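# Lift the dumbbell out of its cradle and hold it

## Task

Raise the whole dumbbell so every part of it sits at least three finger-widths above where it rested in its cradle, then keep it up there in a steady, secure grip without it moving.

## Robot and tools

Robot: two 7-joint arms, left_arm and right_arm, each ending in a two-finger parallel gripper with a wrist camera (cam_left_wrist, cam_right_wrist, both 896x504). The names are just labels, not image sides.

Frame: all reported positions share one scene frame fixed to the table top, origin midway between the arm bases. +z is up, +x reaches out over the table, and left_arm is mounted on the +y side. Positions are in metres, orientations are quaternions in w,x,y,z order. The printed hand position can be somewhat wrong, especially when an arm is stretched far out. end_effector_position is the spot between the pads when closed; closed fingertips extend about 19 mm past it (about 6 mm when fully open). Fingers point along the gripper's +z and separate along its y.

Tool execute_actions, argument actions: a list holding zero or one item.
- Empty list: nothing is commanded; you just get the current state back.
- Move: {"rows": [...], "steps": n}, n from 1 to 15 (default 15), each step 1/30 s. Each row is used for one step; if there are fewer rows than steps, the final row repeats.
- Wait: {"steps": n} with n up to 300 and no rows; no new command, it returns once that many steps have elapsed since the previous result.
Optional pictures (true/false) decides whether camera images come back; by default they do.

Each row is one flat list of 18 numbers covering both arms, even if only one moves: left_arm first (7 joint targets, then gripper position, gripper speed), then right_arm in the same 9-number layout. Joint numbers are absolute target angles in radians, in the same order and convention as the Joint positions line: waist, shoulder, upper arm roll, elbow, forearm roll, wrist pitch, wrist roll. Stated ranges: waist, upper arm roll, forearm roll and wrist roll -69.115 to 69.115; shoulder -2.250 to 2.250; elbow -2.580 to 2.580; wrist pitch -2.100 to 2.100. The true ends may differ by up to 0.013 rad. A target more than 0.013 rad beyond a stated end, and further out than the joint's current reading, gets the whole call rejected (nothing is sent). Targets past the true end are clipped there, and a "joint sent to its limit" note may follow, possibly referring to an earlier move; its absence proves nothing.

Gripper numbers, both in [-1, 1]: position is an absolute opening command, +1 fully open (85 mm), 0 about 41 mm, pads touching near -0.8, and -1 means close until blocked. Speed sets how fast the gap changes: about 20 mm/s at -1, 85 at 0, 150 at +1. Full closure squeezes roughly 190 to 235 N per pad, set by the arm. To keep a gripper unchanged, resend its previous two numbers; a 0 is a real command. For a firm grip use -1 and keep sending it. For a gentler grip, open first and then close to just under the object's width. To release, command an opening wider than the object. Fingers stay put once stopped until the position changes by 0.01 or more, but they re-close on their own (up to the commanded value) if the object shifts, slips or the force falls. Closing pushes the fingertips about 13 mm further out, so keep clearance from the table.

Motion limits: joints are speed and acceleration limited and move in sync. Each step the command is kept within 0.304 rad of the measured angle (waist, shoulder, upper arm roll, elbow) or 0.266 rad (forearm roll, wrist pitch, wrist roll), and scaled back if it would shift the hand more than 70 mm. Large moves may still be unfinished when the result arrives. Between calls, arms continue toward the last row sent until they settle or a step is HELD; after that only a new action pushes them further.

Result lines: the state line left_arm: ... | right_arm: ... gives each hand's position and quaternion. Joint positions and Joint velocities list each arm's joints in order (rad, rad/s). position_measured_pct is about 50 - 50 x gripper position: 0 fully open, about 90 or slightly more means pads met (empty or a very thin item); stopping below 90 short of the target means something is held or blocking. "joint command not followed" means a clearance check altered joint targets; the rest of the row still ran. HELD flags steps where all or part of your row was not sent. MOTOR HOT appears at 60 °C; at 75 °C an OVER-TEMPERATURE FAULT makes that arm brake weakly and sag until it cools, so avoid long heavy holds. A TORQUE FAULT occurs if contact torque reaches a joint's load limit (49.6 N m for the first four joints, 31.2 N m for the last three, load included): the arm freezes for 10 s and drops the rest of the call.

Tool zoom_image: camera (cam_left_wrist or cam_right_wrist) and region [x0, y0, x1, y1] in pixels of that camera's latest image, origin top-left, at most 504x504; returns an enlarged view.

Tool finished_scene: scene is the current scene's number. It ends that scene irreversibly and reports success; the goal must still hold then. Replying without any tool call ends everything.

Avoid: knocking anything off the table (immediate failure), dropping or slipping the dumbbell, slamming or pressing hard, and letting the two arms collide or push on each other. Brief external tugs on a held object can happen, so grip securely.

Each tool is called as name(argument=value, ...), one argument or row to a line, values as JSON.

## Session

execute_actions(
  actions=[],
)

Scene clock: 0.00 s of 4800.00 s.
left_arm: end_effector_position=(+0.3418, +0.3256, +0.1680) position_measured_pct=0.0 end_effector_quat_wxyz=(+0.194, +0.151, +0.673, -0.697) | right_arm: end_effector_position=(+0.4246, -0.2929, +0.1998) position_measured_pct=0.0 end_effector_quat_wxyz=(-0.002, +0.014, +1.000, -0.001)
Joint positions: left_arm=[-1.342  1.196  0.341  1.722  0.592  1.642 -0.094] | right_arm=[-0.058  0.431  0.002  1.659  0.     1.055  1.518]
Joint velocities: left_arm=[ 0.     0.     0.001  0.    -0.    -0.001 -0.   ] | right_arm=[0.    0.001 0.    0.001 0.    0.    0.   ]
Motor temperatures (°C, as the motors report them): left_arm=[38 32 31 32 40 39 34] | right_arm=[32 33 30 33 35 41 41]

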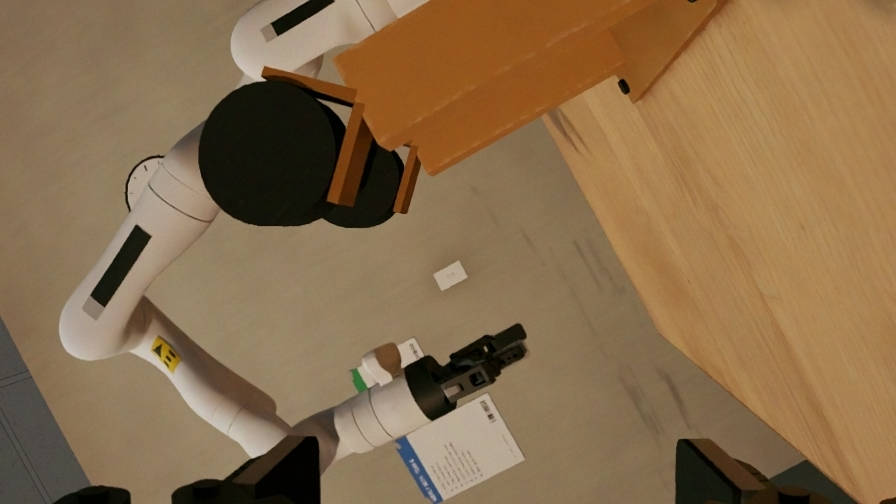

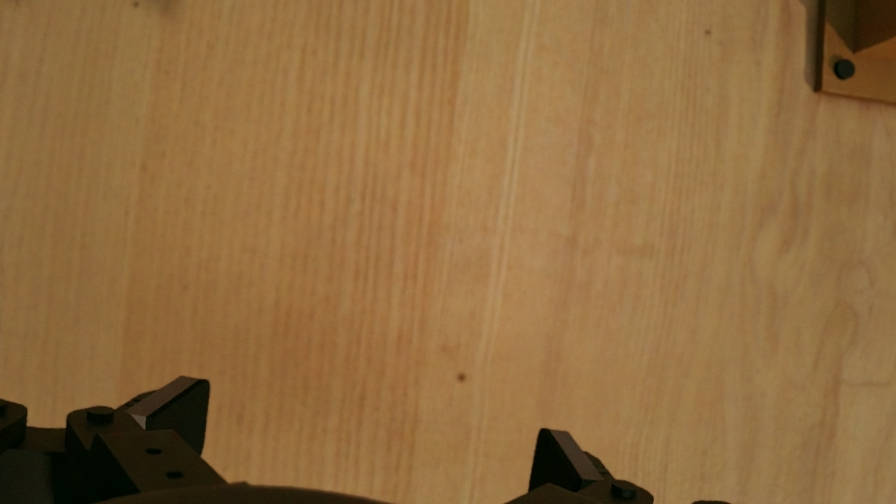

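execute_actions(
  actions=[
    {"rows":[[-1.342,1.196,0.341,1.722,0.592,1.642,-0.094,1,0,-0.058,0.21,0,1.155,0,1.777,1.518,1,0]]},
  ],
  pictures=false,
)

execute_actions(
  actions=[
    {"steps":45},
  ],
  pictures=false,
)

execute_actions(
  actions=[
    {"rows":[[-1.342,1.196,0.341,1.722,0.592,1.642,-0.094,1,0,-0.825,0.21,0,1.155,0,1.777,2.285,1,0]]},
  ],
  pictures=false,
)

execute_actions(
  actions=[
    {"steps":45},
  ],
)

Scene clock: 50.07 s of 4800.00 s.
left_arm: end_effector_position=(+0.3417, +0.3255, +0.1682) position_measured_pct=0.0 end_effector_quat_wxyz=(+0.194, +0.151, +0.673, -0.698) | right_arm: end_effector_position=(+0.4609, -0.2913, +0.3786) position_measured_pct=0.0 end_effector_quat_wxyz=(+0.094, +0.013, +0.995, +0.004)
Joint positions: left_arm=[-1.342  1.196  0.341  1.722  0.592  1.642 -0.094] | right_arm=[-0.058  0.268  0.     1.323  0.     1.363  1.518]
Joint velocities: left_arm=[-0.     0.001  0.002 -0.001  0.    -0.001 -0.002] | right_arm=[-0.001 -0.304 -0.004 -0.908 -0.001  1.11  -0.   ]
Motor temperatures (°C, as the motors report them): left_arm=[38 33 31 32 40 40 34] | right_arm=[32 34 30 33 35 41 41]
Steps of this call (steps 1 to 90: nothing new was sent; then 46.57 s passed at rest; steps 91 to 105: all 15 steps of this action). Readings (joint positions | what the end effector reports):
91: left_arm=[-1.342 1.196 0.341 1.722 0.592 1.642 -0.094] | right_arm=[-0.058 0.430 0.002 1.658 0.000 1.056 1.518] | left_arm position_measured_pct=0.0 | right_arm position_measured_pct=0.0
92: left_arm=[-1.342 1.196 0.341 1.722 0.592 1.642 -0.094] | right_arm=[-0.058 0.427 0.002 1.654 0.000 1.060 1.518] | left_arm position_measured_pct=0.0 | right_arm position_measured_pct=0.0
94: left_arm=[-1.342 1.196 0.341 1.722 0.592 1.642 -0.094] | right_arm=[-0.058 0.407 0.002 1.629 0.000 1.082 1.518] | left_arm position_measured_pct=0.0 | right_arm position_measured_pct=0.0
98: left_arm=[-1.342 1.196 0.341 1.722 0.592 1.642 -0.094] | right_arm=[-0.058 0.344 0.001 1.528 0.000 1.170 1.518] | left_arm position_measured_pct=0.0 | right_arm position_measured_pct=0.0
105: the state above

Scene clock: 51.57 s of 4800.00 s.
left_arm: end_effector_position=(+0.3417, +0.3255, +0.1682) position_measured_pct=0.0 end_effector_quat_wxyz=(+0.194, +0.151, +0.673, -0.698) | right_arm: end_effector_position=(+0.3724, -0.2934, +0.4493) position_measured_pct=0.0 end_effector_quat_wxyz=(-0.000, +0.013, +1.000, -0.000)
Joint positions: left_arm=[-1.342  1.196  0.341  1.722  0.592  1.642 -0.094] | right_arm=[-0.058  0.21   0.     1.155  0.     1.777  1.518]
Joint velocities: left_arm=[-0.     0.003 -0.001  0.    -0.     0.001 -0.001] | right_arm=[ 0.     0.001 -0.001 -0.001 -0.     0.    -0.   ]
Motor temperatures (°C, as the motors report them): left_arm=[38 33 31 32 40 40 34] | right_arm=[32 34 30 33 35 41 41]
Steps of this call (steps 1 to 30: the robot went on to your last target; steps 31 to 45: nothing new was sent). Readings (joint positions | what the end effector reports):
1: left_arm=[-1.342 1.196 0.341 1.722 0.592 1.642 -0.094] | right_arm=[-0.058 0.258 0.000 1.293 0.000 1.401 1.518] | left_arm position_measured_pct=0.0 | right_arm position_measured_pct=0.0
2: left_arm=[-1.342 1.196 0.341 1.722 0.592 1.642 -0.094] | right_arm=[-0.058 0.249 0.000 1.268 0.000 1.441 1.518] | left_arm position_measured_pct=0.0 | right_arm position_measured_pct=0.0
4: left_arm=[-1.342 1.196 0.341 1.722 0.592 1.642 -0.094] | right_arm=[-0.058 0.235 0.000 1.228 0.000 1.523 1.518] | left_arm position_measured_pct=0.0 | right_arm position_measured_pct=0.0
8: left_arm=[-1.342 1.196 0.341 1.722 0.592 1.642 -0.094] | right_arm=[-0.058 0.218 0.000 1.179 0.000 1.685 1.518] | left_arm position_measured_pct=0.0 | right_arm position_measured_pct=0.0
45: the state above
All arms were judged still, so your last target was given up. Only a new action makes them travel on or press farther. Fingers that are still opening or closing keep moving.

Scene clock: 52.07 s of 4800.00 s.
left_arm: end_effector_position=(+0.3417, +0.3255, +0.1682) position_measured_pct=0.0 end_effector_quat_wxyz=(+0.194, +0.151, +0.673, -0.698) | right_arm: end_effector_position=(+0.3484, -0.1420, +0.4490) position_measured_pct=0.0 end_effector_quat_wxyz=(-0.000, -0.341, +0.940, -0.000)
Joint positions: left_arm=[-1.342  1.196  0.341  1.722  0.592  1.642 -0.094] | right_arm=[-0.448  0.211  0.     1.155  0.     1.777  1.85 ]
Joint velocities: left_arm=[-0.    -0.     0.001 -0.     0.     0.001  0.001] | right_arm=[-1.018  0.    -0.002 -0.001 -0.001  0.     0.892]
Motor temperatures (°C, as the motors report them): left_arm=[38 33 31 32 40 40 34] | right_arm=[32 34 30 33 35 41 41]
Steps of this call (steps 1 to 15: all 15 steps of this action). Readings (joint positions | what the end effector reports):
1: left_arm=[-1.342 1.196 0.341 1.722 0.592 1.642 -0.094] | right_arm=[-0.059 0.210 0.000 1.155 0.000 1.777 1.518] | left_arm position_measured_pct=0.0 | right_arm position_measured_pct=0.0
2: left_arm=[-1.342 1.196 0.341 1.722 0.592 1.642 -0.094] | right_arm=[-0.066 0.210 0.001 1.155 0.001 1.777 1.522] | left_arm position_measured_pct=0.0 | right_arm position_measured_pct=0.0
4: left_arm=[-1.342 1.196 0.341 1.722 0.592 1.642 -0.094] | right_arm=[-0.095 0.210 0.002 1.155 0.001 1.777 1.544] | left_arm position_measured_pct=0.0 | right_arm position_measured_pct=0.0
8: left_arm=[-1.342 1.196 0.341 1.722 0.592 1.642 -0.094] | right_arm=[-0.212 0.210 0.001 1.155 0.001 1.777 1.643] | left_arm position_measured_pct=0.0 | right_arm position_measured_pct=0.0
15: the state above

Scene clock: 53.57 s of 4800.00 s.
left_arm: end_effector_position=(+0.3417, +0.3255, +0.1682) position_measured_pct=0.0 end_effector_quat_wxyz=(+0.194, +0.151, +0.673, -0.698) | right_arm: end_effector_position=(+0.2715, -0.0147, +0.4493) position_measured_pct=0.0 end_effector_quat_wxyz=(+0.000, +0.685, -0.729, +0.000)
Joint positions: left_arm=[-1.342  1.196  0.341  1.722  0.592  1.642 -0.094] | right_arm=[-0.825  0.21   0.     1.155  0.     1.777  2.285]
Joint velocities: left_arm=[ 0.     0.     0.002 -0.    -0.     0.    -0.001] | right_arm=[-0.001  0.001 -0.001  0.    -0.001  0.     0.   ]
Motor temperatures (°C, as the motors report them): left_arm=[38 33 31 32 40 40 34] | right_arm=[32 34 30 33 35 41 41]
Steps of this call (steps 1 to 30: the robot went on to your last target; steps 31 to 45: nothing new was sent). Readings (joint positions | what the end effector reports):
1: left_arm=[-1.342 1.196 0.341 1.722 0.592 1.642 -0.094] | right_arm=[-0.482 0.211 0.000 1.155 0.000 1.777 1.880] | left_arm position_measured_pct=0.0 | right_arm position_measured_pct=0.0
2: left_arm=[-1.342 1.196 0.341 1.722 0.592 1.642 -0.094] | right_arm=[-0.516 0.211 0.000 1.155 0.000 1.777 1.910] | left_arm position_measured_pct=0.0 | right_arm position_measured_pct=0.0
4: left_arm=[-1.342 1.196 0.341 1.722 0.592 1.642 -0.094] | right_arm=[-0.584 0.211 0.000 1.155 0.000 1.777 1.970] | left_arm position_measured_pct=0.0 | right_arm position_measured_pct=0.0
8: left_arm=[-1.342 1.196 0.341 1.722 0.592 1.642 -0.094] | right_arm=[-0.711 0.211 -0.001 1.155 -0.000 1.777 2.120] | left_arm position_measured_pct=0.0 | right_arm position_measured_pct=0.0
45: the state above
All arms were judged still, so your last target was given up. Only a new action makes them travel on or press farther. Fingers that are still opening or closing keep moving.
camera_calibration (this result's frames):
cam_left_wrist: T_world_to_cam=[[0.450193, -0.096193, -0.887735, 0.0360749], [0.892928, 0.0459318, 0.44785, -0.334069], [-0.00230477, -0.994302, 0.106572, 0.450805], [0, 0, 0, 1]] pos_world=[0.283098, 0.467051, 0.133595]
cam_right_wrist: T_world_to_cam=[[-0.994676, -0.089614, 0.0508753, 0.225562], [-0.088752, 0.995873, 0.0189617, 0.0817811], [-0.0523646, 0.0143455, -0.998525, 0.620288], [0, 0, 0, 1]] pos_world=[0.264101, -0.0701285, 0.606347]

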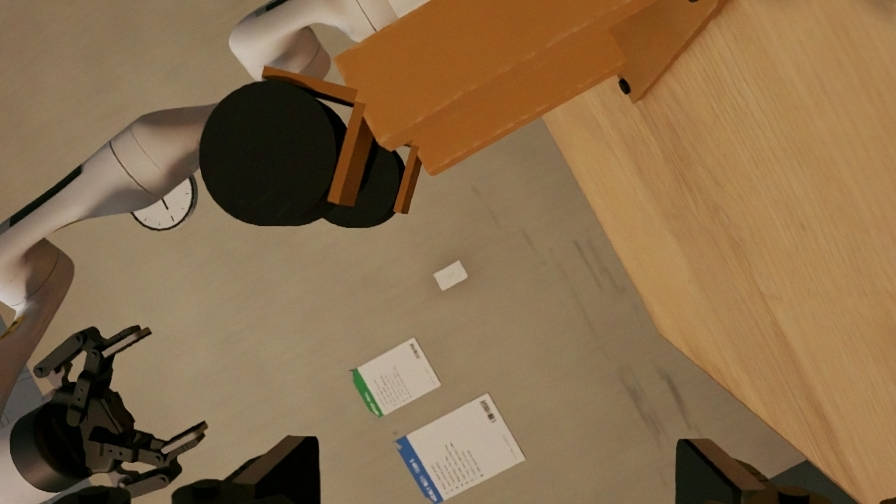

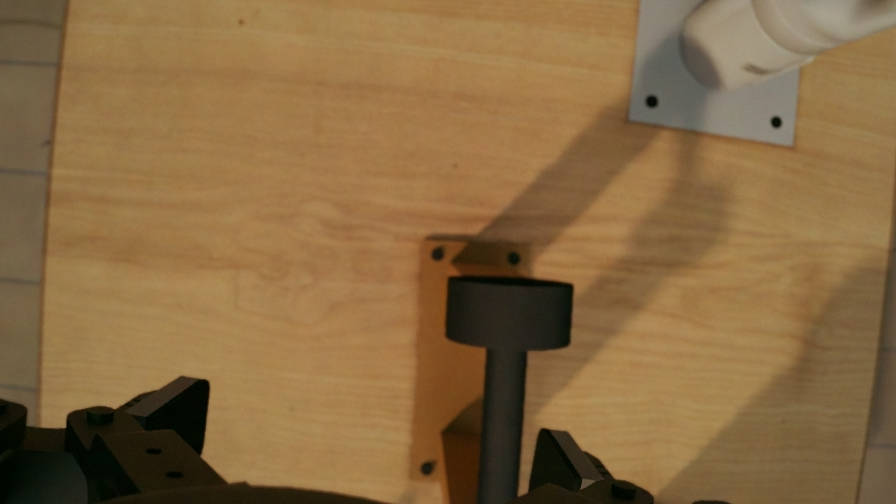

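execute_actions(
  actions=[
    {"rows":[[-1.342,1.196,0.341,1.722,0.592,1.642,-0.094,1,0,-1.047,0.21,0,1.155,0,1.777,2.10,1,0]]},
  ],
  pictures=false,
)

execute_actions(
  actions=[
    {"steps":20},
  ],
)

Scene clock: 101.67 s of 4800.00 s.
left_arm: end_effector_position=(+0.3417, +0.3255, +0.1682) position_measured_pct=0.0 end_effector_quat_wxyz=(+0.194, +0.151, +0.673, -0.698) | right_arm: end_effector_position=(+0.2078, +0.0425, +0.4492) position_measured_pct=0.0 end_effector_quat_wxyz=(+0.000, +0.696, -0.718, -0.000)
Joint positions: left_arm=[-1.342  1.196  0.341  1.722  0.592  1.642 -0.094] | right_arm=[-1.041  0.21  -0.001  1.155 -0.     1.777  2.1  ]
Joint velocities: left_arm=[-0.     0.    -0.002 -0.     0.     0.    -0.   ] | right_arm=[-0.047 -0.003  0.016  0.001  0.007  0.    -0.003]
Motor temperatures (°C, as the motors report them): left_arm=[38 34 31 32 40 40 34] | right_arm=[32 34 30 33 35 41 41]
Steps of this call (steps 1 to 90: nothing new was sent; then 44.60 s passed at rest; steps 91 to 105: all 15 steps of this action). Readings (joint positions | what the end effector reports):
91: left_arm=[-1.342 1.196 0.341 1.722 0.592 1.642 -0.094] | right_arm=[-0.826 0.210 0.000 1.155 0.000 1.777 2.285] | left_arm position_measured_pct=0.0 | right_arm position_measured_pct=0.0
92: left_arm=[-1.342 1.196 0.341 1.722 0.592 1.642 -0.094] | right_arm=[-0.833 0.210 0.001 1.155 0.001 1.777 2.281] | left_arm position_measured_pct=0.0 | right_arm position_measured_pct=0.0
94: left_arm=[-1.342 1.196 0.341 1.722 0.592 1.642 -0.094] | right_arm=[-0.862 0.210 0.002 1.155 0.001 1.777 2.260] | left_arm position_measured_pct=0.0 | right_arm position_measured_pct=0.0
98: left_arm=[-1.342 1.196 0.341 1.722 0.592 1.642 -0.094] | right_arm=[-0.973 0.210 0.000 1.155 -0.000 1.777 2.167] | left_arm position_measured_pct=0.0 | right_arm position_measured_pct=0.0
105: the state above

Scene clock: 102.33 s of 4800.00 s.
left_arm: end_effector_position=(+0.3417, +0.3255, +0.1682) position_measured_pct=0.0 end_effector_quat_wxyz=(+0.194, +0.151, +0.673, -0.698) | right_arm: end_effector_position=(+0.2060, +0.0437, +0.4493) position_measured_pct=0.0 end_effector_quat_wxyz=(+0.000, +0.698, -0.716, +0.000)
Joint positions: left_arm=[-1.342  1.196  0.341  1.722  0.592  1.642 -0.094] | right_arm=[-1.047  0.21  -0.     1.155 -0.     1.777  2.1  ]
Joint velocities: left_arm=[ 0.     0.001 -0.003  0.    -0.     0.001  0.001] | right_arm=[ 0.001 -0.     0.     0.    -0.001 -0.     0.   ]
Motor temperatures (°C, as the motors report them): left_arm=[38 34 31 32 40 40 34] | right_arm=[32 34 30 33 35 41 41]
Steps of this call (steps 1 to 15: the robot went on to your last target; steps 16 to 20: nothing new was sent). Readings (joint positions | what the end effector reports):
1: left_arm=[-1.342 1.196 0.341 1.722 0.592 1.642 -0.094] | right_arm=[-1.042 0.210 -0.000 1.155 0.000 1.777 2.100] | left_arm position_measured_pct=0.0 | right_arm position_measured_pct=0.0
2: left_arm=[-1.342 1.196 0.341 1.722 0.592 1.642 -0.094] | right_arm=[-1.044 0.210 -0.000 1.155 -0.000 1.777 2.100] | left_arm position_measured_pct=0.0 | right_arm position_measured_pct=0.0
4: left_arm=[-1.342 1.196 0.341 1.722 0.592 1.642 -0.094] | right_arm=[-1.045 0.210 -0.000 1.155 -0.000 1.777 2.100] | left_arm position_measured_pct=0.0 | right_arm position_measured_pct=0.0
8: left_arm=[-1.342 1.196 0.341 1.722 0.592 1.642 -0.094] | right_arm=[-1.046 0.210 -0.000 1.155 -0.000 1.777 2.100] | left_arm position_measured_pct=0.0 | right_arm position_measured_pct=0.0
20: the state above
All arms were judged still, so your last target was given up. Only a new action makes them travel on or press farther. Fingers that are still opening or closing keep moving.
camera_calibration (this result's frames):
cam_left_wrist: T_world_to_cam=[[0.450193, -0.0961934, -0.887735, 0.036075], [0.892928, 0.0459315, 0.44785, -0.334069], [-0.00230517, -0.994302, 0.106572, 0.450805], [0, 0, 0, 1]] pos_world=[0.283098, 0.467051, 0.133595]
cam_right_wrist: T_world_to_cam=[[-0.990685, -0.126332, 0.050822, 0.166504], [-0.125518, 0.991911, 0.0189088, 0.0255417], [-0.0527997, 0.0123536, -0.998529, 0.6162], [0, 0, 0, 1]] pos_world=[0.200694, -0.0119126, 0.606349]

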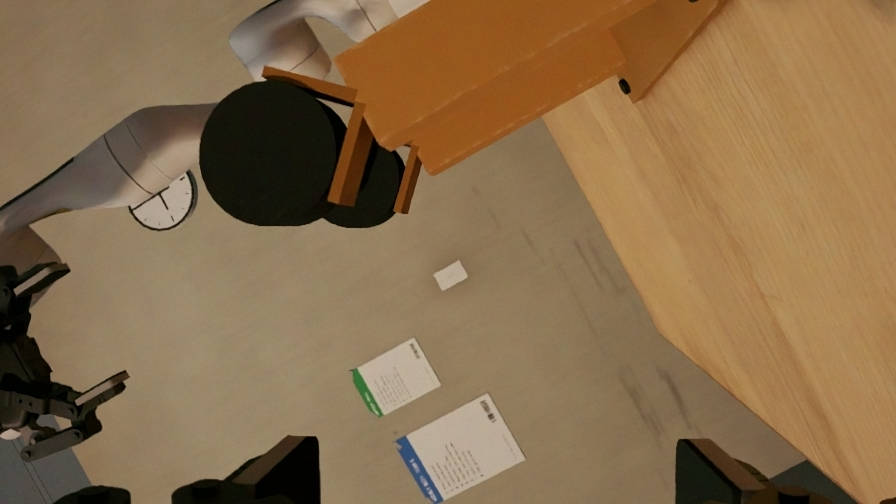

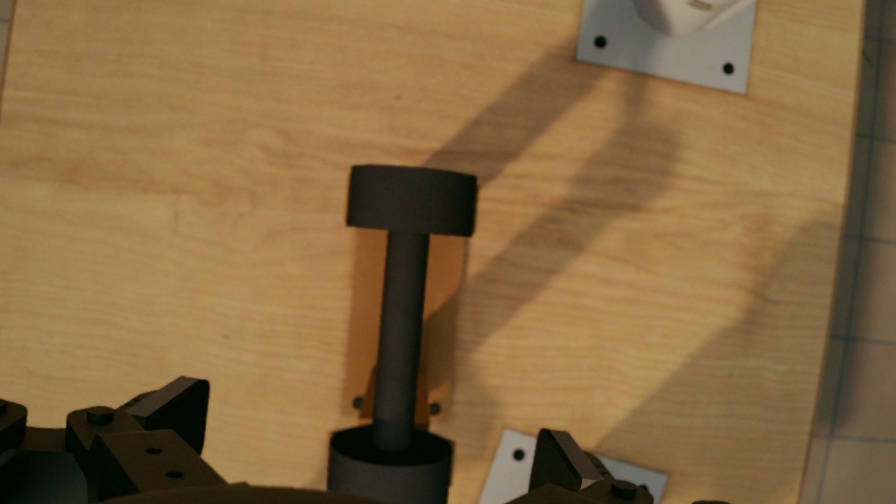

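execute_actions(
  actions=[
    {"rows":[[-1.342,1.196,0.341,1.722,0.592,1.642,-0.094,1,0,-1.05,0.217,0,1.594,0,1.331,2.05,1,0]]},
  ],
  pictures=false,
)

execute_actions(
  actions=[
    {"steps":25},
  ],
)

Scene clock: 127.13 s of 4800.00 s.
left_arm: end_effector_position=(+0.3417, +0.3255, +0.1682) position_measured_pct=0.0 end_effector_quat_wxyz=(+0.194, +0.151, +0.673, -0.698) | right_arm: end_effector_position=(+0.2056, +0.0451, +0.3245) position_measured_pct=0.0 end_effector_quat_wxyz=(+0.005, +0.682, -0.731, +0.001)
Joint positions: left_arm=[-1.342  1.196  0.341  1.722  0.592  1.642 -0.094] | right_arm=[-1.05   0.217 -0.     1.545 -0.     1.389  2.054]
Joint velocities: left_arm=[ 0.    -0.001  0.001  0.001  0.    -0.    -0.001] | right_arm=[-0.004  0.019 -0.002  0.677  0.    -0.828 -0.061]
Motor temperatures (°C, as the motors report them): left_arm=[38 34 31 32 40 40 34] | right_arm=[32 34 30 33 35 41 41]
Steps of this call (steps 1 to 90: nothing new was sent; then 21.30 s passed at rest; steps 91 to 105: all 15 steps of this action). Readings (joint positions | what the end effector reports):
91: left_arm=[-1.342 1.196 0.341 1.722 0.592 1.642 -0.094] | right_arm=[-1.047 0.210 0.000 1.156 0.000 1.776 2.100] | left_arm position_measured_pct=0.0 | right_arm position_measured_pct=0.0
92: left_arm=[-1.342 1.196 0.341 1.722 0.592 1.642 -0.094] | right_arm=[-1.047 0.210 0.000 1.161 0.000 1.772 2.099] | left_arm position_measured_pct=0.0 | right_arm position_measured_pct=0.0
94: left_arm=[-1.342 1.196 0.341 1.722 0.592 1.642 -0.094] | right_arm=[-1.047 0.209 0.000 1.186 0.000 1.750 2.095] | left_arm position_measured_pct=0.0 | right_arm position_measured_pct=0.0
98: left_arm=[-1.342 1.196 0.341 1.722 0.592 1.642 -0.094] | right_arm=[-1.048 0.211 0.000 1.305 0.000 1.646 2.077] | left_arm position_measured_pct=0.0 | right_arm position_measured_pct=0.0
105: the state above

Scene clock: 127.97 s of 4800.00 s.
left_arm: end_effector_position=(+0.3417, +0.3255, +0.1682) position_measured_pct=0.0 end_effector_quat_wxyz=(+0.194, +0.151, +0.673, -0.698) | right_arm: end_effector_position=(+0.2053, +0.0448, +0.3096) position_measured_pct=0.0 end_effector_quat_wxyz=(+0.000, +0.681, -0.732, +0.000)
Joint positions: left_arm=[-1.342  1.196  0.341  1.722  0.592  1.642 -0.094] | right_arm=[-1.05   0.217  0.     1.594  0.     1.331  2.05 ]
Joint velocities: left_arm=[-0.     0.002 -0.003 -0.     0.    -0.001 -0.001] | right_arm=[ 0.    -0.    -0.001 -0.001  0.    -0.    -0.   ]
Motor temperatures (°C, as the motors report them): left_arm=[38 34 31 32 40 40 34] | right_arm=[32 34 30 33 35 41 41]
Steps of this call (steps 1 to 25: the robot went on to your last target). Readings (joint positions | what the end effector reports):
1: left_arm=[-1.342 1.196 0.341 1.722 0.592 1.642 -0.094] | right_arm=[-1.050 0.218 -0.000 1.565 -0.000 1.365 2.052] | left_arm position_measured_pct=0.0 | right_arm position_measured_pct=0.0
2: left_arm=[-1.342 1.196 0.341 1.722 0.592 1.642 -0.094] | right_arm=[-1.050 0.218 -0.000 1.579 -0.000 1.347 2.051] | left_arm position_measured_pct=0.0 | right_arm position_measured_pct=0.0
4: left_arm=[-1.342 1.196 0.341 1.722 0.592 1.642 -0.094] | right_arm=[-1.050 0.219 -0.000 1.591 -0.000 1.333 2.050] | left_arm position_measured_pct=0.0 | right_arm position_measured_pct=0.0
8: left_arm=[-1.342 1.196 0.341 1.722 0.592 1.642 -0.094] | right_arm=[-1.050 0.218 -0.000 1.594 -0.000 1.331 2.050] | left_arm position_measured_pct=0.0 | right_arm position_measured_pct=0.0
25: the state above
camera_calibration (this result's frames):
cam_left_wrist: T_world_to_cam=[[0.450193, -0.0961932, -0.887735, 0.0360749], [0.892928, 0.0459316, 0.44785, -0.334069], [-0.00230501, -0.994302, 0.106572, 0.450805], [0, 0, 0, 1]] pos_world=[0.283098, 0.467051, 0.133595]
cam_right_wrist: T_world_to_cam=[[-0.995526, -0.0796611, 0.0508058, 0.171935], [-0.0787916, 0.996712, 0.0188956, 0.0171919], [-0.052144, 0.014808, -0.99853, 0.476461], [0, 0, 0, 1]] pos_world=[0.197365, -0.0104943, 0.4667]

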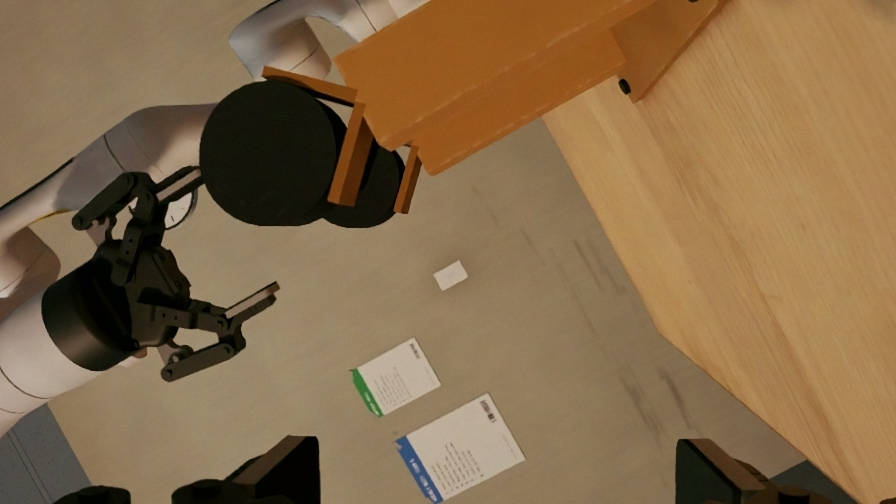

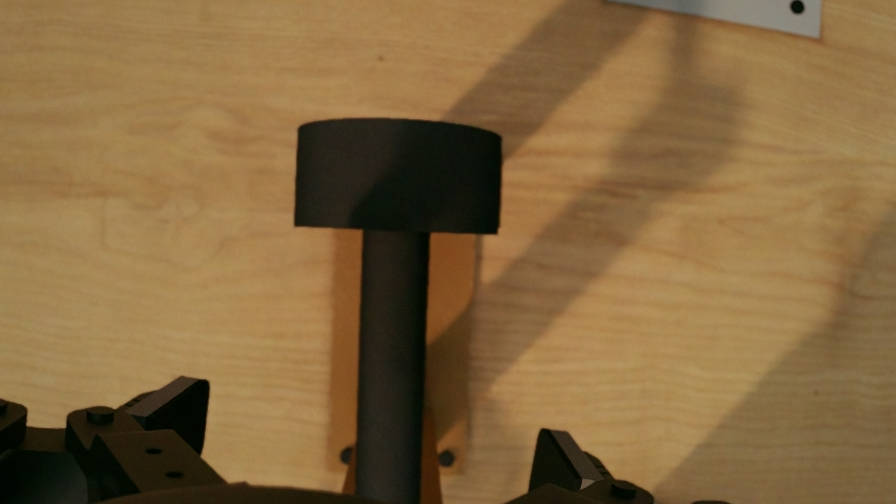

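execute_actions(
  actions=[
    {"rows":[[-1.342,1.196,0.341,1.722,0.592,1.642,-0.094,1,0,-1.052,0.2746,0,1.7544,0,1.1126,2.08,1,0]]},
  ],
  pictures=false,
)

execute_actions(
  actions=[
    {"steps":10},
  ],
)

Scene clock: 141.77 s of 4800.00 s.
left_arm: end_effector_position=(+0.3417, +0.3255, +0.1682) position_measured_pct=0.0 end_effector_quat_wxyz=(+0.194, +0.151, +0.673, -0.698) | right_arm: end_effector_position=(+0.2049, +0.0456, +0.2398) position_measured_pct=0.0 end_effector_quat_wxyz=(-0.000, +0.692, -0.721, -0.000)
Joint positions: left_arm=[-1.342  1.196  0.341  1.722  0.592  1.642 -0.094] | right_arm=[-1.052  0.274 -0.     1.754  0.     1.113  2.08 ]
Joint velocities: left_arm=[-0.     0.001 -0.002  0.     0.    -0.     0.001] | right_arm=[-0.003  0.005 -0.     0.006 -0.001 -0.001  0.   ]
Motor temperatures (°C, as the motors report them): left_arm=[38 34 31 32 40 40 34] | right_arm=[32 34 30 33 35 41 41]
Steps of this call (steps 1 to 15: the robot went on to your last target; steps 16 to 90: nothing new was sent; then 10.30 s passed at rest; steps 91 to 105: all 15 steps of this action). Readings (joint positions | what the end effector reports):
91: left_arm=[-1.342 1.196 0.341 1.722 0.592 1.642 -0.094] | right_arm=[-1.050 0.217 0.000 1.595 0.000 1.330 2.050] | left_arm position_measured_pct=0.0 | right_arm position_measured_pct=0.0
92: left_arm=[-1.342 1.196 0.341 1.722 0.592 1.642 -0.094] | right_arm=[-1.050 0.219 0.000 1.599 0.000 1.324 2.051] | left_arm position_measured_pct=0.0 | right_arm position_measured_pct=0.0
94: left_arm=[-1.342 1.196 0.341 1.722 0.592 1.642 -0.094] | right_arm=[-1.050 0.229 0.000 1.625 0.000 1.290 2.056] | left_arm position_measured_pct=0.0 | right_arm position_measured_pct=0.0
98: left_arm=[-1.342 1.196 0.341 1.722 0.592 1.642 -0.094] | right_arm=[-1.052 0.263 -0.000 1.720 -0.000 1.159 2.074] | left_arm position_measured_pct=0.0 | right_arm position_measured_pct=0.0
105: the state above

Scene clock: 142.10 s of 4800.00 s.
left_arm: end_effector_position=(+0.3417, +0.3255, +0.1682) position_measured_pct=0.0 end_effector_quat_wxyz=(+0.194, +0.151, +0.673, -0.698) | right_arm: end_effector_position=(+0.2048, +0.0455, +0.2395) position_measured_pct=0.0 end_effector_quat_wxyz=(-0.000, +0.692, -0.721, -0.000)
Joint positions: left_arm=[-1.342  1.196  0.341  1.722  0.592  1.642 -0.094] | right_arm=[-1.052  0.275  0.     1.754  0.     1.113  2.08 ]
Joint velocities: left_arm=[ 0.     0.001 -0.002 -0.001 -0.001 -0.     0.001] | right_arm=[ 0.    -0.002 -0.    -0.    -0.001  0.    -0.   ]
Motor temperatures (°C, as the motors report them): left_arm=[38 34 31 32 40 40 34] | right_arm=[32 34 30 33 35 41 41]
Steps of this call (steps 1 to 10: the robot went on to your last target). Readings (joint positions | what the end effector reports):
1: left_arm=[-1.342 1.196 0.341 1.722 0.592 1.642 -0.094] | right_arm=[-1.052 0.274 -0.000 1.754 0.000 1.113 2.080] | left_arm position_measured_pct=0.0 | right_arm position_measured_pct=0.0
2: left_arm=[-1.342 1.196 0.341 1.722 0.592 1.642 -0.094] | right_arm=[-1.052 0.274 -0.000 1.754 -0.000 1.113 2.080] | left_arm position_measured_pct=0.0 | right_arm position_measured_pct=0.0
4: left_arm=[-1.342 1.196 0.341 1.722 0.592 1.642 -0.094] | right_arm=[-1.052 0.274 -0.000 1.754 -0.000 1.113 2.080] | left_arm position_measured_pct=0.0 | right_arm position_measured_pct=0.0
8: left_arm=[-1.342 1.196 0.341 1.722 0.592 1.642 -0.094] | right_arm=[-1.052 0.275 -0.000 1.754 -0.000 1.113 2.080] | left_arm position_measured_pct=0.0 | right_arm position_measured_pct=0.0
10: the state above
camera_calibration (this result's frames):
cam_left_wrist: T_world_to_cam=[[0.450193, -0.0961932, -0.887735, 0.0360749], [0.892928, 0.0459316, 0.44785, -0.334069], [-0.002305, -0.994302, 0.106572, 0.450805], [0, 0, 0, 1]] pos_world=[0.283098, 0.467051, 0.133595]
cam_right_wrist: T_world_to_cam=[[-0.992479, -0.111489, 0.0505541, 0.175908], [-0.110643, 0.993674, 0.0192392, 0.0244055], [-0.0523793, 0.013501, -0.998536, 0.406482], [0, 0, 0, 1]] pos_world=[0.198577, -0.0101271, 0.396525]

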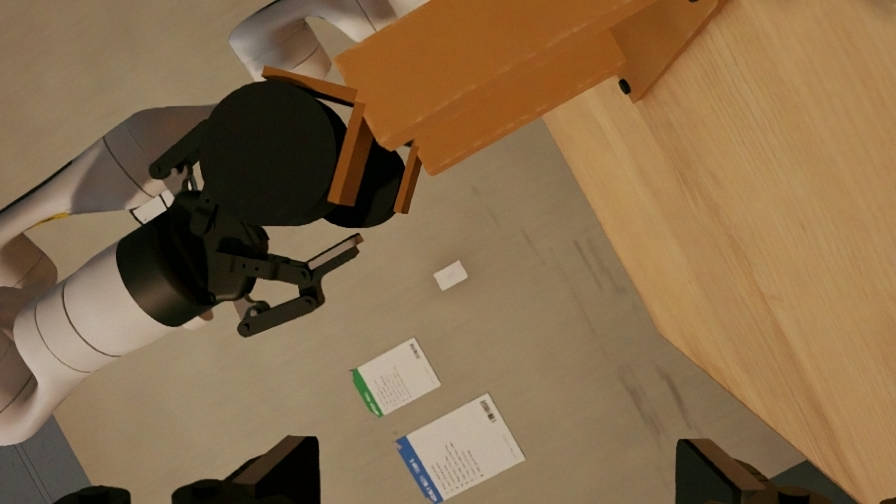

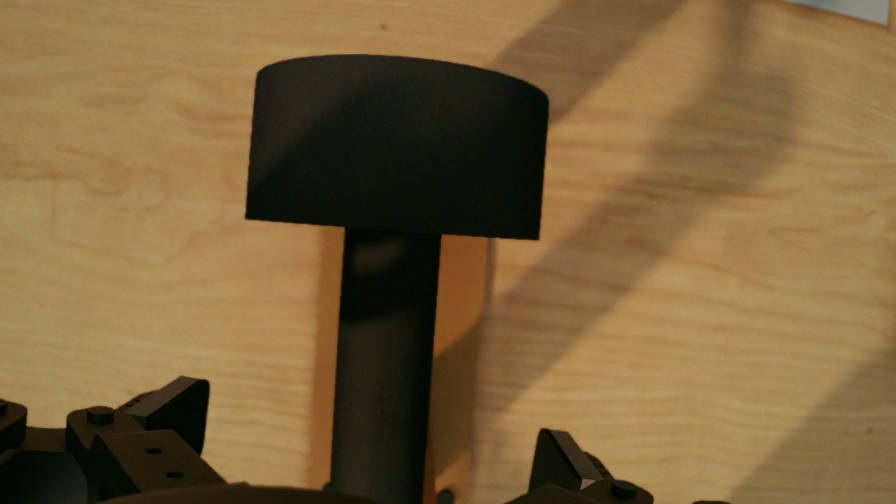

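execute_actions(
  actions=[
    {"rows":[[-1.342,1.196,0.341,1.722,0.592,1.642,-0.094,1,0,-1.052,0.287,0,1.7765,0,1.078,2.055,1,0]]},
  ],
  pictures=false,
)

execute_actions(
  actions=[
    {"rows":[[-1.342,1.196,0.341,1.722,0.592,1.642,-0.094,1,0,-1.052,0.287,0,1.7765,0,1.078,2.055,-1,0]]},
  ],
  pictures=false,
)

execute_actions(
  actions=[
    {"steps":25},
  ],
)

Scene clock: 155.47 s of 4800.00 s.
left_arm: end_effector_position=(+0.3417, +0.3255, +0.1682) position_measured_pct=0.0 end_effector_quat_wxyz=(+0.194, +0.151, +0.673, -0.698) | right_arm: end_effector_position=(+0.2048, +0.0455, +0.2284) position_measured_pct=0.0 end_effector_quat_wxyz=(-0.000, +0.683, -0.730, -0.000)
Joint positions: left_arm=[-1.342  1.196  0.341  1.722  0.592  1.642 -0.094] | right_arm=[-1.052  0.287 -0.     1.776  0.     1.078  2.055]
Joint velocities: left_arm=[ 0.     0.001  0.     0.     0.001 -0.001  0.   ] | right_arm=[ 0.     0.     0.001  0.     0.    -0.    -0.   ]
Motor temperatures (°C, as the motors report them): left_arm=[38 34 31 32 40 40 34] | right_arm=[32 35 30 33 35 41 41]
Steps of this call (steps 1 to 15: the robot went on to your last target; steps 16 to 90: nothing new was sent; then 9.87 s passed at rest; steps 91 to 105: all 15 steps of this action). Readings (joint positions | what the end effector reports):
91: left_arm=[-1.342 1.196 0.341 1.722 0.592 1.642 -0.094] | right_arm=[-1.052 0.275 0.000 1.755 0.000 1.112 2.079] | left_arm position_measured_pct=0.0 | right_arm position_measured_pct=0.0
92: left_arm=[-1.342 1.196 0.341 1.722 0.592 1.642 -0.094] | right_arm=[-1.052 0.278 0.000 1.760 0.000 1.105 2.074] | left_arm position_measured_pct=0.0 | right_arm position_measured_pct=0.0
94: left_arm=[-1.342 1.196 0.341 1.722 0.592 1.642 -0.094] | right_arm=[-1.052 0.286 0.000 1.774 0.000 1.082 2.058] | left_arm position_measured_pct=0.0 | right_arm position_measured_pct=0.0
98: left_arm=[-1.342 1.196 0.341 1.722 0.592 1.642 -0.094] | right_arm=[-1.052 0.287 -0.000 1.776 -0.000 1.078 2.055] | left_arm position_measured_pct=0.0 | right_arm position_measured_pct=0.0
105: the state above

Scene clock: 155.97 s of 4800.00 s.
left_arm: end_effector_position=(+0.3417, +0.3255, +0.1682) position_measured_pct=0.0 end_effector_quat_wxyz=(+0.194, +0.151, +0.673, -0.698) | right_arm: end_effector_position=(+0.2048, +0.0455, +0.2284) position_measured_pct=36.5 end_effector_quat_wxyz=(-0.000, +0.683, -0.730, -0.000)
Joint positions: left_arm=[-1.342  1.196  0.341  1.722  0.592  1.642 -0.094] | right_arm=[-1.052  0.287  0.     1.777  0.     1.078  2.055]
Joint velocities: left_arm=[-0.     0.001 -0.001  0.001  0.001 -0.002 -0.   ] | right_arm=[-0.001  0.001 -0.    -0.     0.001  0.    -0.   ]
Motor temperatures (°C, as the motors report them): left_arm=[38 34 31 32 40 40 34] | right_arm=[32 35 30 33 35 41 41]
Steps of this call (steps 1 to 15: all 15 steps of this action). Readings (joint positions | what the end effector reports):
1: left_arm=[-1.342 1.196 0.341 1.722 0.592 1.642 -0.094] | right_arm=[-1.052 0.287 0.000 1.776 0.000 1.078 2.055] | left_arm position_measured_pct=0.0 | right_arm position_measured_pct=0.0
2: left_arm=[-1.342 1.196 0.341 1.722 0.592 1.642 -0.094] | right_arm=[-1.052 0.287 0.000 1.776 0.000 1.078 2.055] | left_arm position_measured_pct=0.0 | right_arm position_measured_pct=0.4
4: left_arm=[-1.342 1.196 0.341 1.722 0.592 1.642 -0.094] | right_arm=[-1.052 0.287 0.000 1.776 0.000 1.078 2.055] | left_arm position_measured_pct=0.0 | right_arm position_measured_pct=4.4
8: left_arm=[-1.342 1.196 0.341 1.722 0.592 1.642 -0.094] | right_arm=[-1.052 0.287 -0.000 1.776 0.000 1.078 2.055] | left_arm position_measured_pct=0.0 | right_arm position_measured_pct=15.9
15: the state above

Scene clock: 156.80 s of 4800.00 s.
left_arm: end_effector_position=(+0.3417, +0.3255, +0.1682) position_measured_pct=0.0 end_effector_quat_wxyz=(+0.194, +0.151, +0.673, -0.698) | right_arm: end_effector_position=(+0.2027, +0.0458, +0.2290) position_measured_pct=69.4 end_effector_quat_wxyz=(+0.001, +0.686, -0.728, -0.000)
Joint positions: left_arm=[-1.342  1.196  0.341  1.722  0.592  1.642 -0.094] | right_arm=[-1.054  0.285 -0.002  1.777 -0.     1.081  2.058]
Joint velocities: left_arm=[-0.    -0.     0.    -0.    -0.     0.001  0.002] | right_arm=[-0.001 -0.002 -0.001  0.    -0.001 -0.001  0.   ]
Motor temperatures (°C, as the motors report them): left_arm=[38 34 31 32 40 40 34] | right_arm=[32 35 30 33 35 41 41]
Steps of this call (steps 1 to 15: the robot went on to your last target; steps 16 to 25: nothing new was sent). Readings (joint positions | what the end effector reports):
1: left_arm=[-1.342 1.196 0.341 1.722 0.592 1.642 -0.094] | right_arm=[-1.052 0.287 0.000 1.776 0.000 1.078 2.055] | left_arm position_measured_pct=0.0 | right_arm position_measured_pct=39.7
2: left_arm=[-1.342 1.196 0.341 1.722 0.592 1.642 -0.094] | right_arm=[-1.052 0.287 0.000 1.777 0.000 1.078 2.055] | left_arm position_measured_pct=0.0 | right_arm position_measured_pct=42.5
4: left_arm=[-1.342 1.196 0.341 1.722 0.592 1.642 -0.094] | right_arm=[-1.052 0.287 -0.000 1.777 0.000 1.078 2.055] | left_arm position_measured_pct=0.0 | right_arm position_measured_pct=48.4
8: left_arm=[-1.342 1.196 0.341 1.722 0.592 1.642 -0.094] | right_arm=[-1.053 0.287 -0.001 1.777 -0.002 1.079 2.055] | left_arm position_measured_pct=0.0 | right_arm position_measured_pct=60.7
25: the state above
All arms were judged still, so your last target was given up. Only a new action makes them travel on or press farther. Fingers that are still opening or closing keep moving.
camera_calibration (this result's frames):
cam_left_wrist: T_world_to_cam=[[0.450193, -0.0961931, -0.887735, 0.0360749], [0.892928, 0.0459316, 0.44785, -0.334069], [-0.00230497, -0.994302, 0.106572, 0.450805], [0, 0, 0, 1]] pos_world=[0.283098, 0.467051, 0.133595]
cam_right_wrist: T_world_to_cam=[[-0.994249, -0.0937146, 0.0518351, 0.173675], [-0.0928444, 0.9955, 0.0189535, 0.0204226], [-0.0533781, 0.0140319, -0.998476, 0.396126], [0, 0, 0, 1]] pos_world=[0.195717, -0.00961319, 0.386132]

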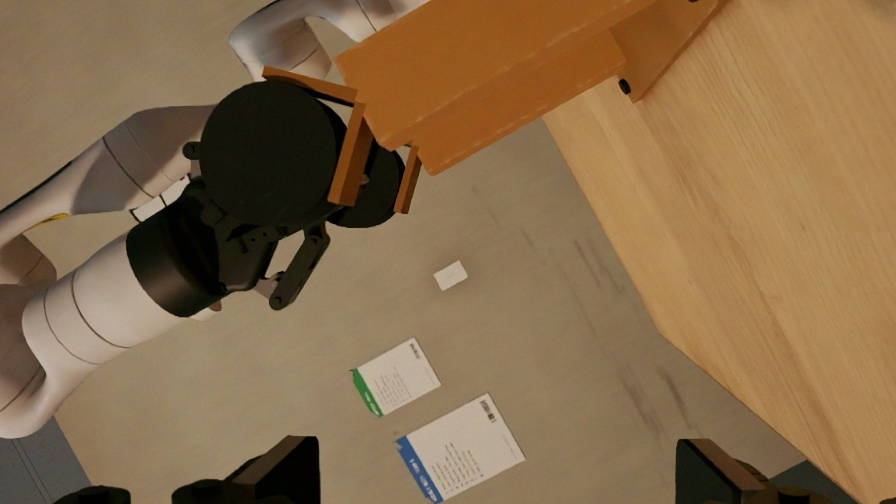

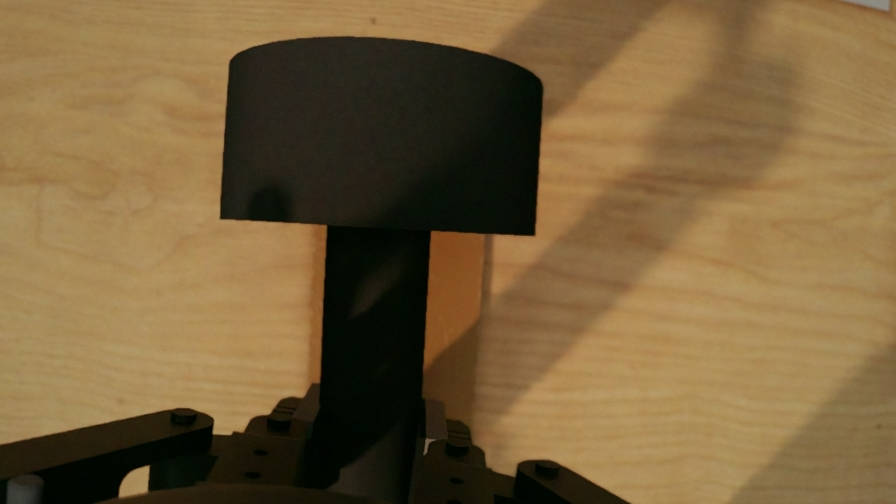

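execute_actions(
  actions=[
    {"rows":[[-1.342,1.196,0.341,1.722,0.592,1.642,-0.094,1,0,-1.054,0.282,0,1.77,0,1.09,2.057,-1,0],[-1.342,1.196,0.341,1.722,0.592,1.642,-0.094,1,0,-1.054,0.282,0,1.77,0,1.09,2.057,-1,0],[-1.342,1.196,0.341,1.722,0.592,1.642,-0.094,1,0,-1.054,0.282,0,1.77,0,1.09,2.057,-1,0],[-1.342,1.196,0.341,1.722,0.592,1.642,-0.094,1,0,-1.054,0.274,0,1.755,0,1.113,2.057,-1,0],[-1.342,1.196,0.341,1.722,0.592,1.642,-0.094,1,0,-1.054,0.274,0,1.755,0,1.113,2.057,-1,0],[-1.342,1.196,0.341,1.722,0.592,1.642,-0.094,1,0,-1.054,0.274,0,1.755,0,1.113,2.057,-1,0],[-1.342,1.196,0.341,1.722,0.592,1.642,-0.094,1,0,-1.054,0.263,0,1.733,0,1.146,2.057,-1,0]]},
  ],
)

Scene clock: 170.60 s of 4800.00 s.
left_arm: end_effector_position=(+0.3417, +0.3255, +0.1682) position_measured_pct=0.0 end_effector_quat_wxyz=(+0.194, +0.151, +0.673, -0.698) | right_arm: end_effector_position=(+0.2039, +0.0456, +0.2500) position_measured_pct=69.8 end_effector_quat_wxyz=(+0.000, +0.685, -0.729, +0.000)
Joint positions: left_arm=[-1.342  1.196  0.341  1.722  0.592  1.642 -0.094] | right_arm=[-1.054  0.263  0.     1.733  0.     1.146  2.057]
Joint velocities: left_arm=[-0.    -0.002  0.001 -0.001  0.    -0.001 -0.   ] | right_arm=[-0.003 -0.002 -0.001 -0.    -0.    -0.     0.   ]
Motor temperatures (°C, as the motors report them): left_arm=[38 35 31 32 40 40 34] | right_arm=[32 35 30 33 35 41 41]
Steps of this call (steps 1 to 90: nothing new was sent; then 10.30 s passed at rest; steps 91 to 105: all 15 steps of this action). Readings (joint positions | what the end effector reports):
91: left_arm=[-1.342 1.196 0.341 1.722 0.592 1.642 -0.094] | right_arm=[-1.055 0.284 -0.002 1.776 -0.000 1.082 2.058] | left_arm position_measured_pct=0.0 | right_arm position_measured_pct=69.4
92: left_arm=[-1.342 1.196 0.341 1.722 0.592 1.642 -0.094] | right_arm=[-1.056 0.283 -0.002 1.774 0.000 1.086 2.058] | left_arm position_measured_pct=0.0 | right_arm position_measured_pct=69.4
94: left_arm=[-1.342 1.196 0.341 1.722 0.592 1.642 -0.094] | right_arm=[-1.055 0.282 -0.001 1.771 -0.001 1.091 2.058] | left_arm position_measured_pct=0.0 | right_arm position_measured_pct=69.4
98: left_arm=[-1.342 1.196 0.341 1.722 0.592 1.642 -0.094] | right_arm=[-1.054 0.271 0.000 1.749 0.000 1.123 2.057] | left_arm position_measured_pct=0.0 | right_arm position_measured_pct=69.8
105: the state above
camera_calibration (this result's frames):
cam_left_wrist: T_world_to_cam=[[0.450193, -0.0961932, -0.887735, 0.0360751], [0.892928, 0.0459317, 0.447849, -0.334069], [-0.00230493, -0.994302, 0.106572, 0.450805], [0, 0, 0, 1]] pos_world=[0.283098, 0.467051, 0.133595]
cam_right_wrist: T_world_to_cam=[[-0.994574, -0.0906394, 0.0510576, 0.173847], [-0.0897985, 0.995787, 0.0185336, 0.019859], [-0.0525224, 0.0138482, -0.998524, 0.416933], [0, 0, 0, 1]] pos_world=[0.196585, -0.00979179, 0.407074]

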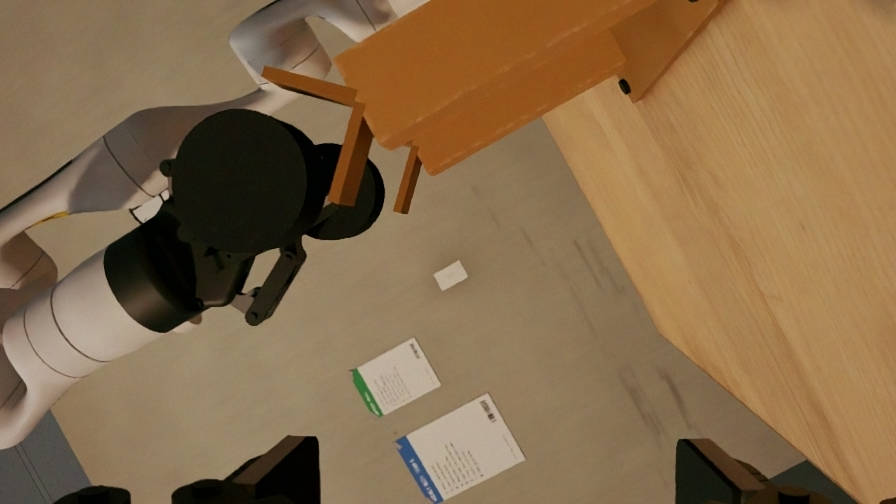

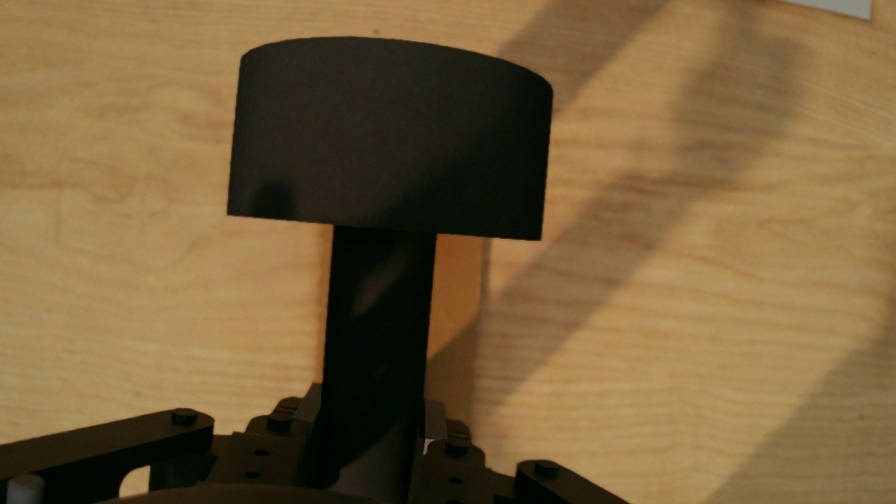

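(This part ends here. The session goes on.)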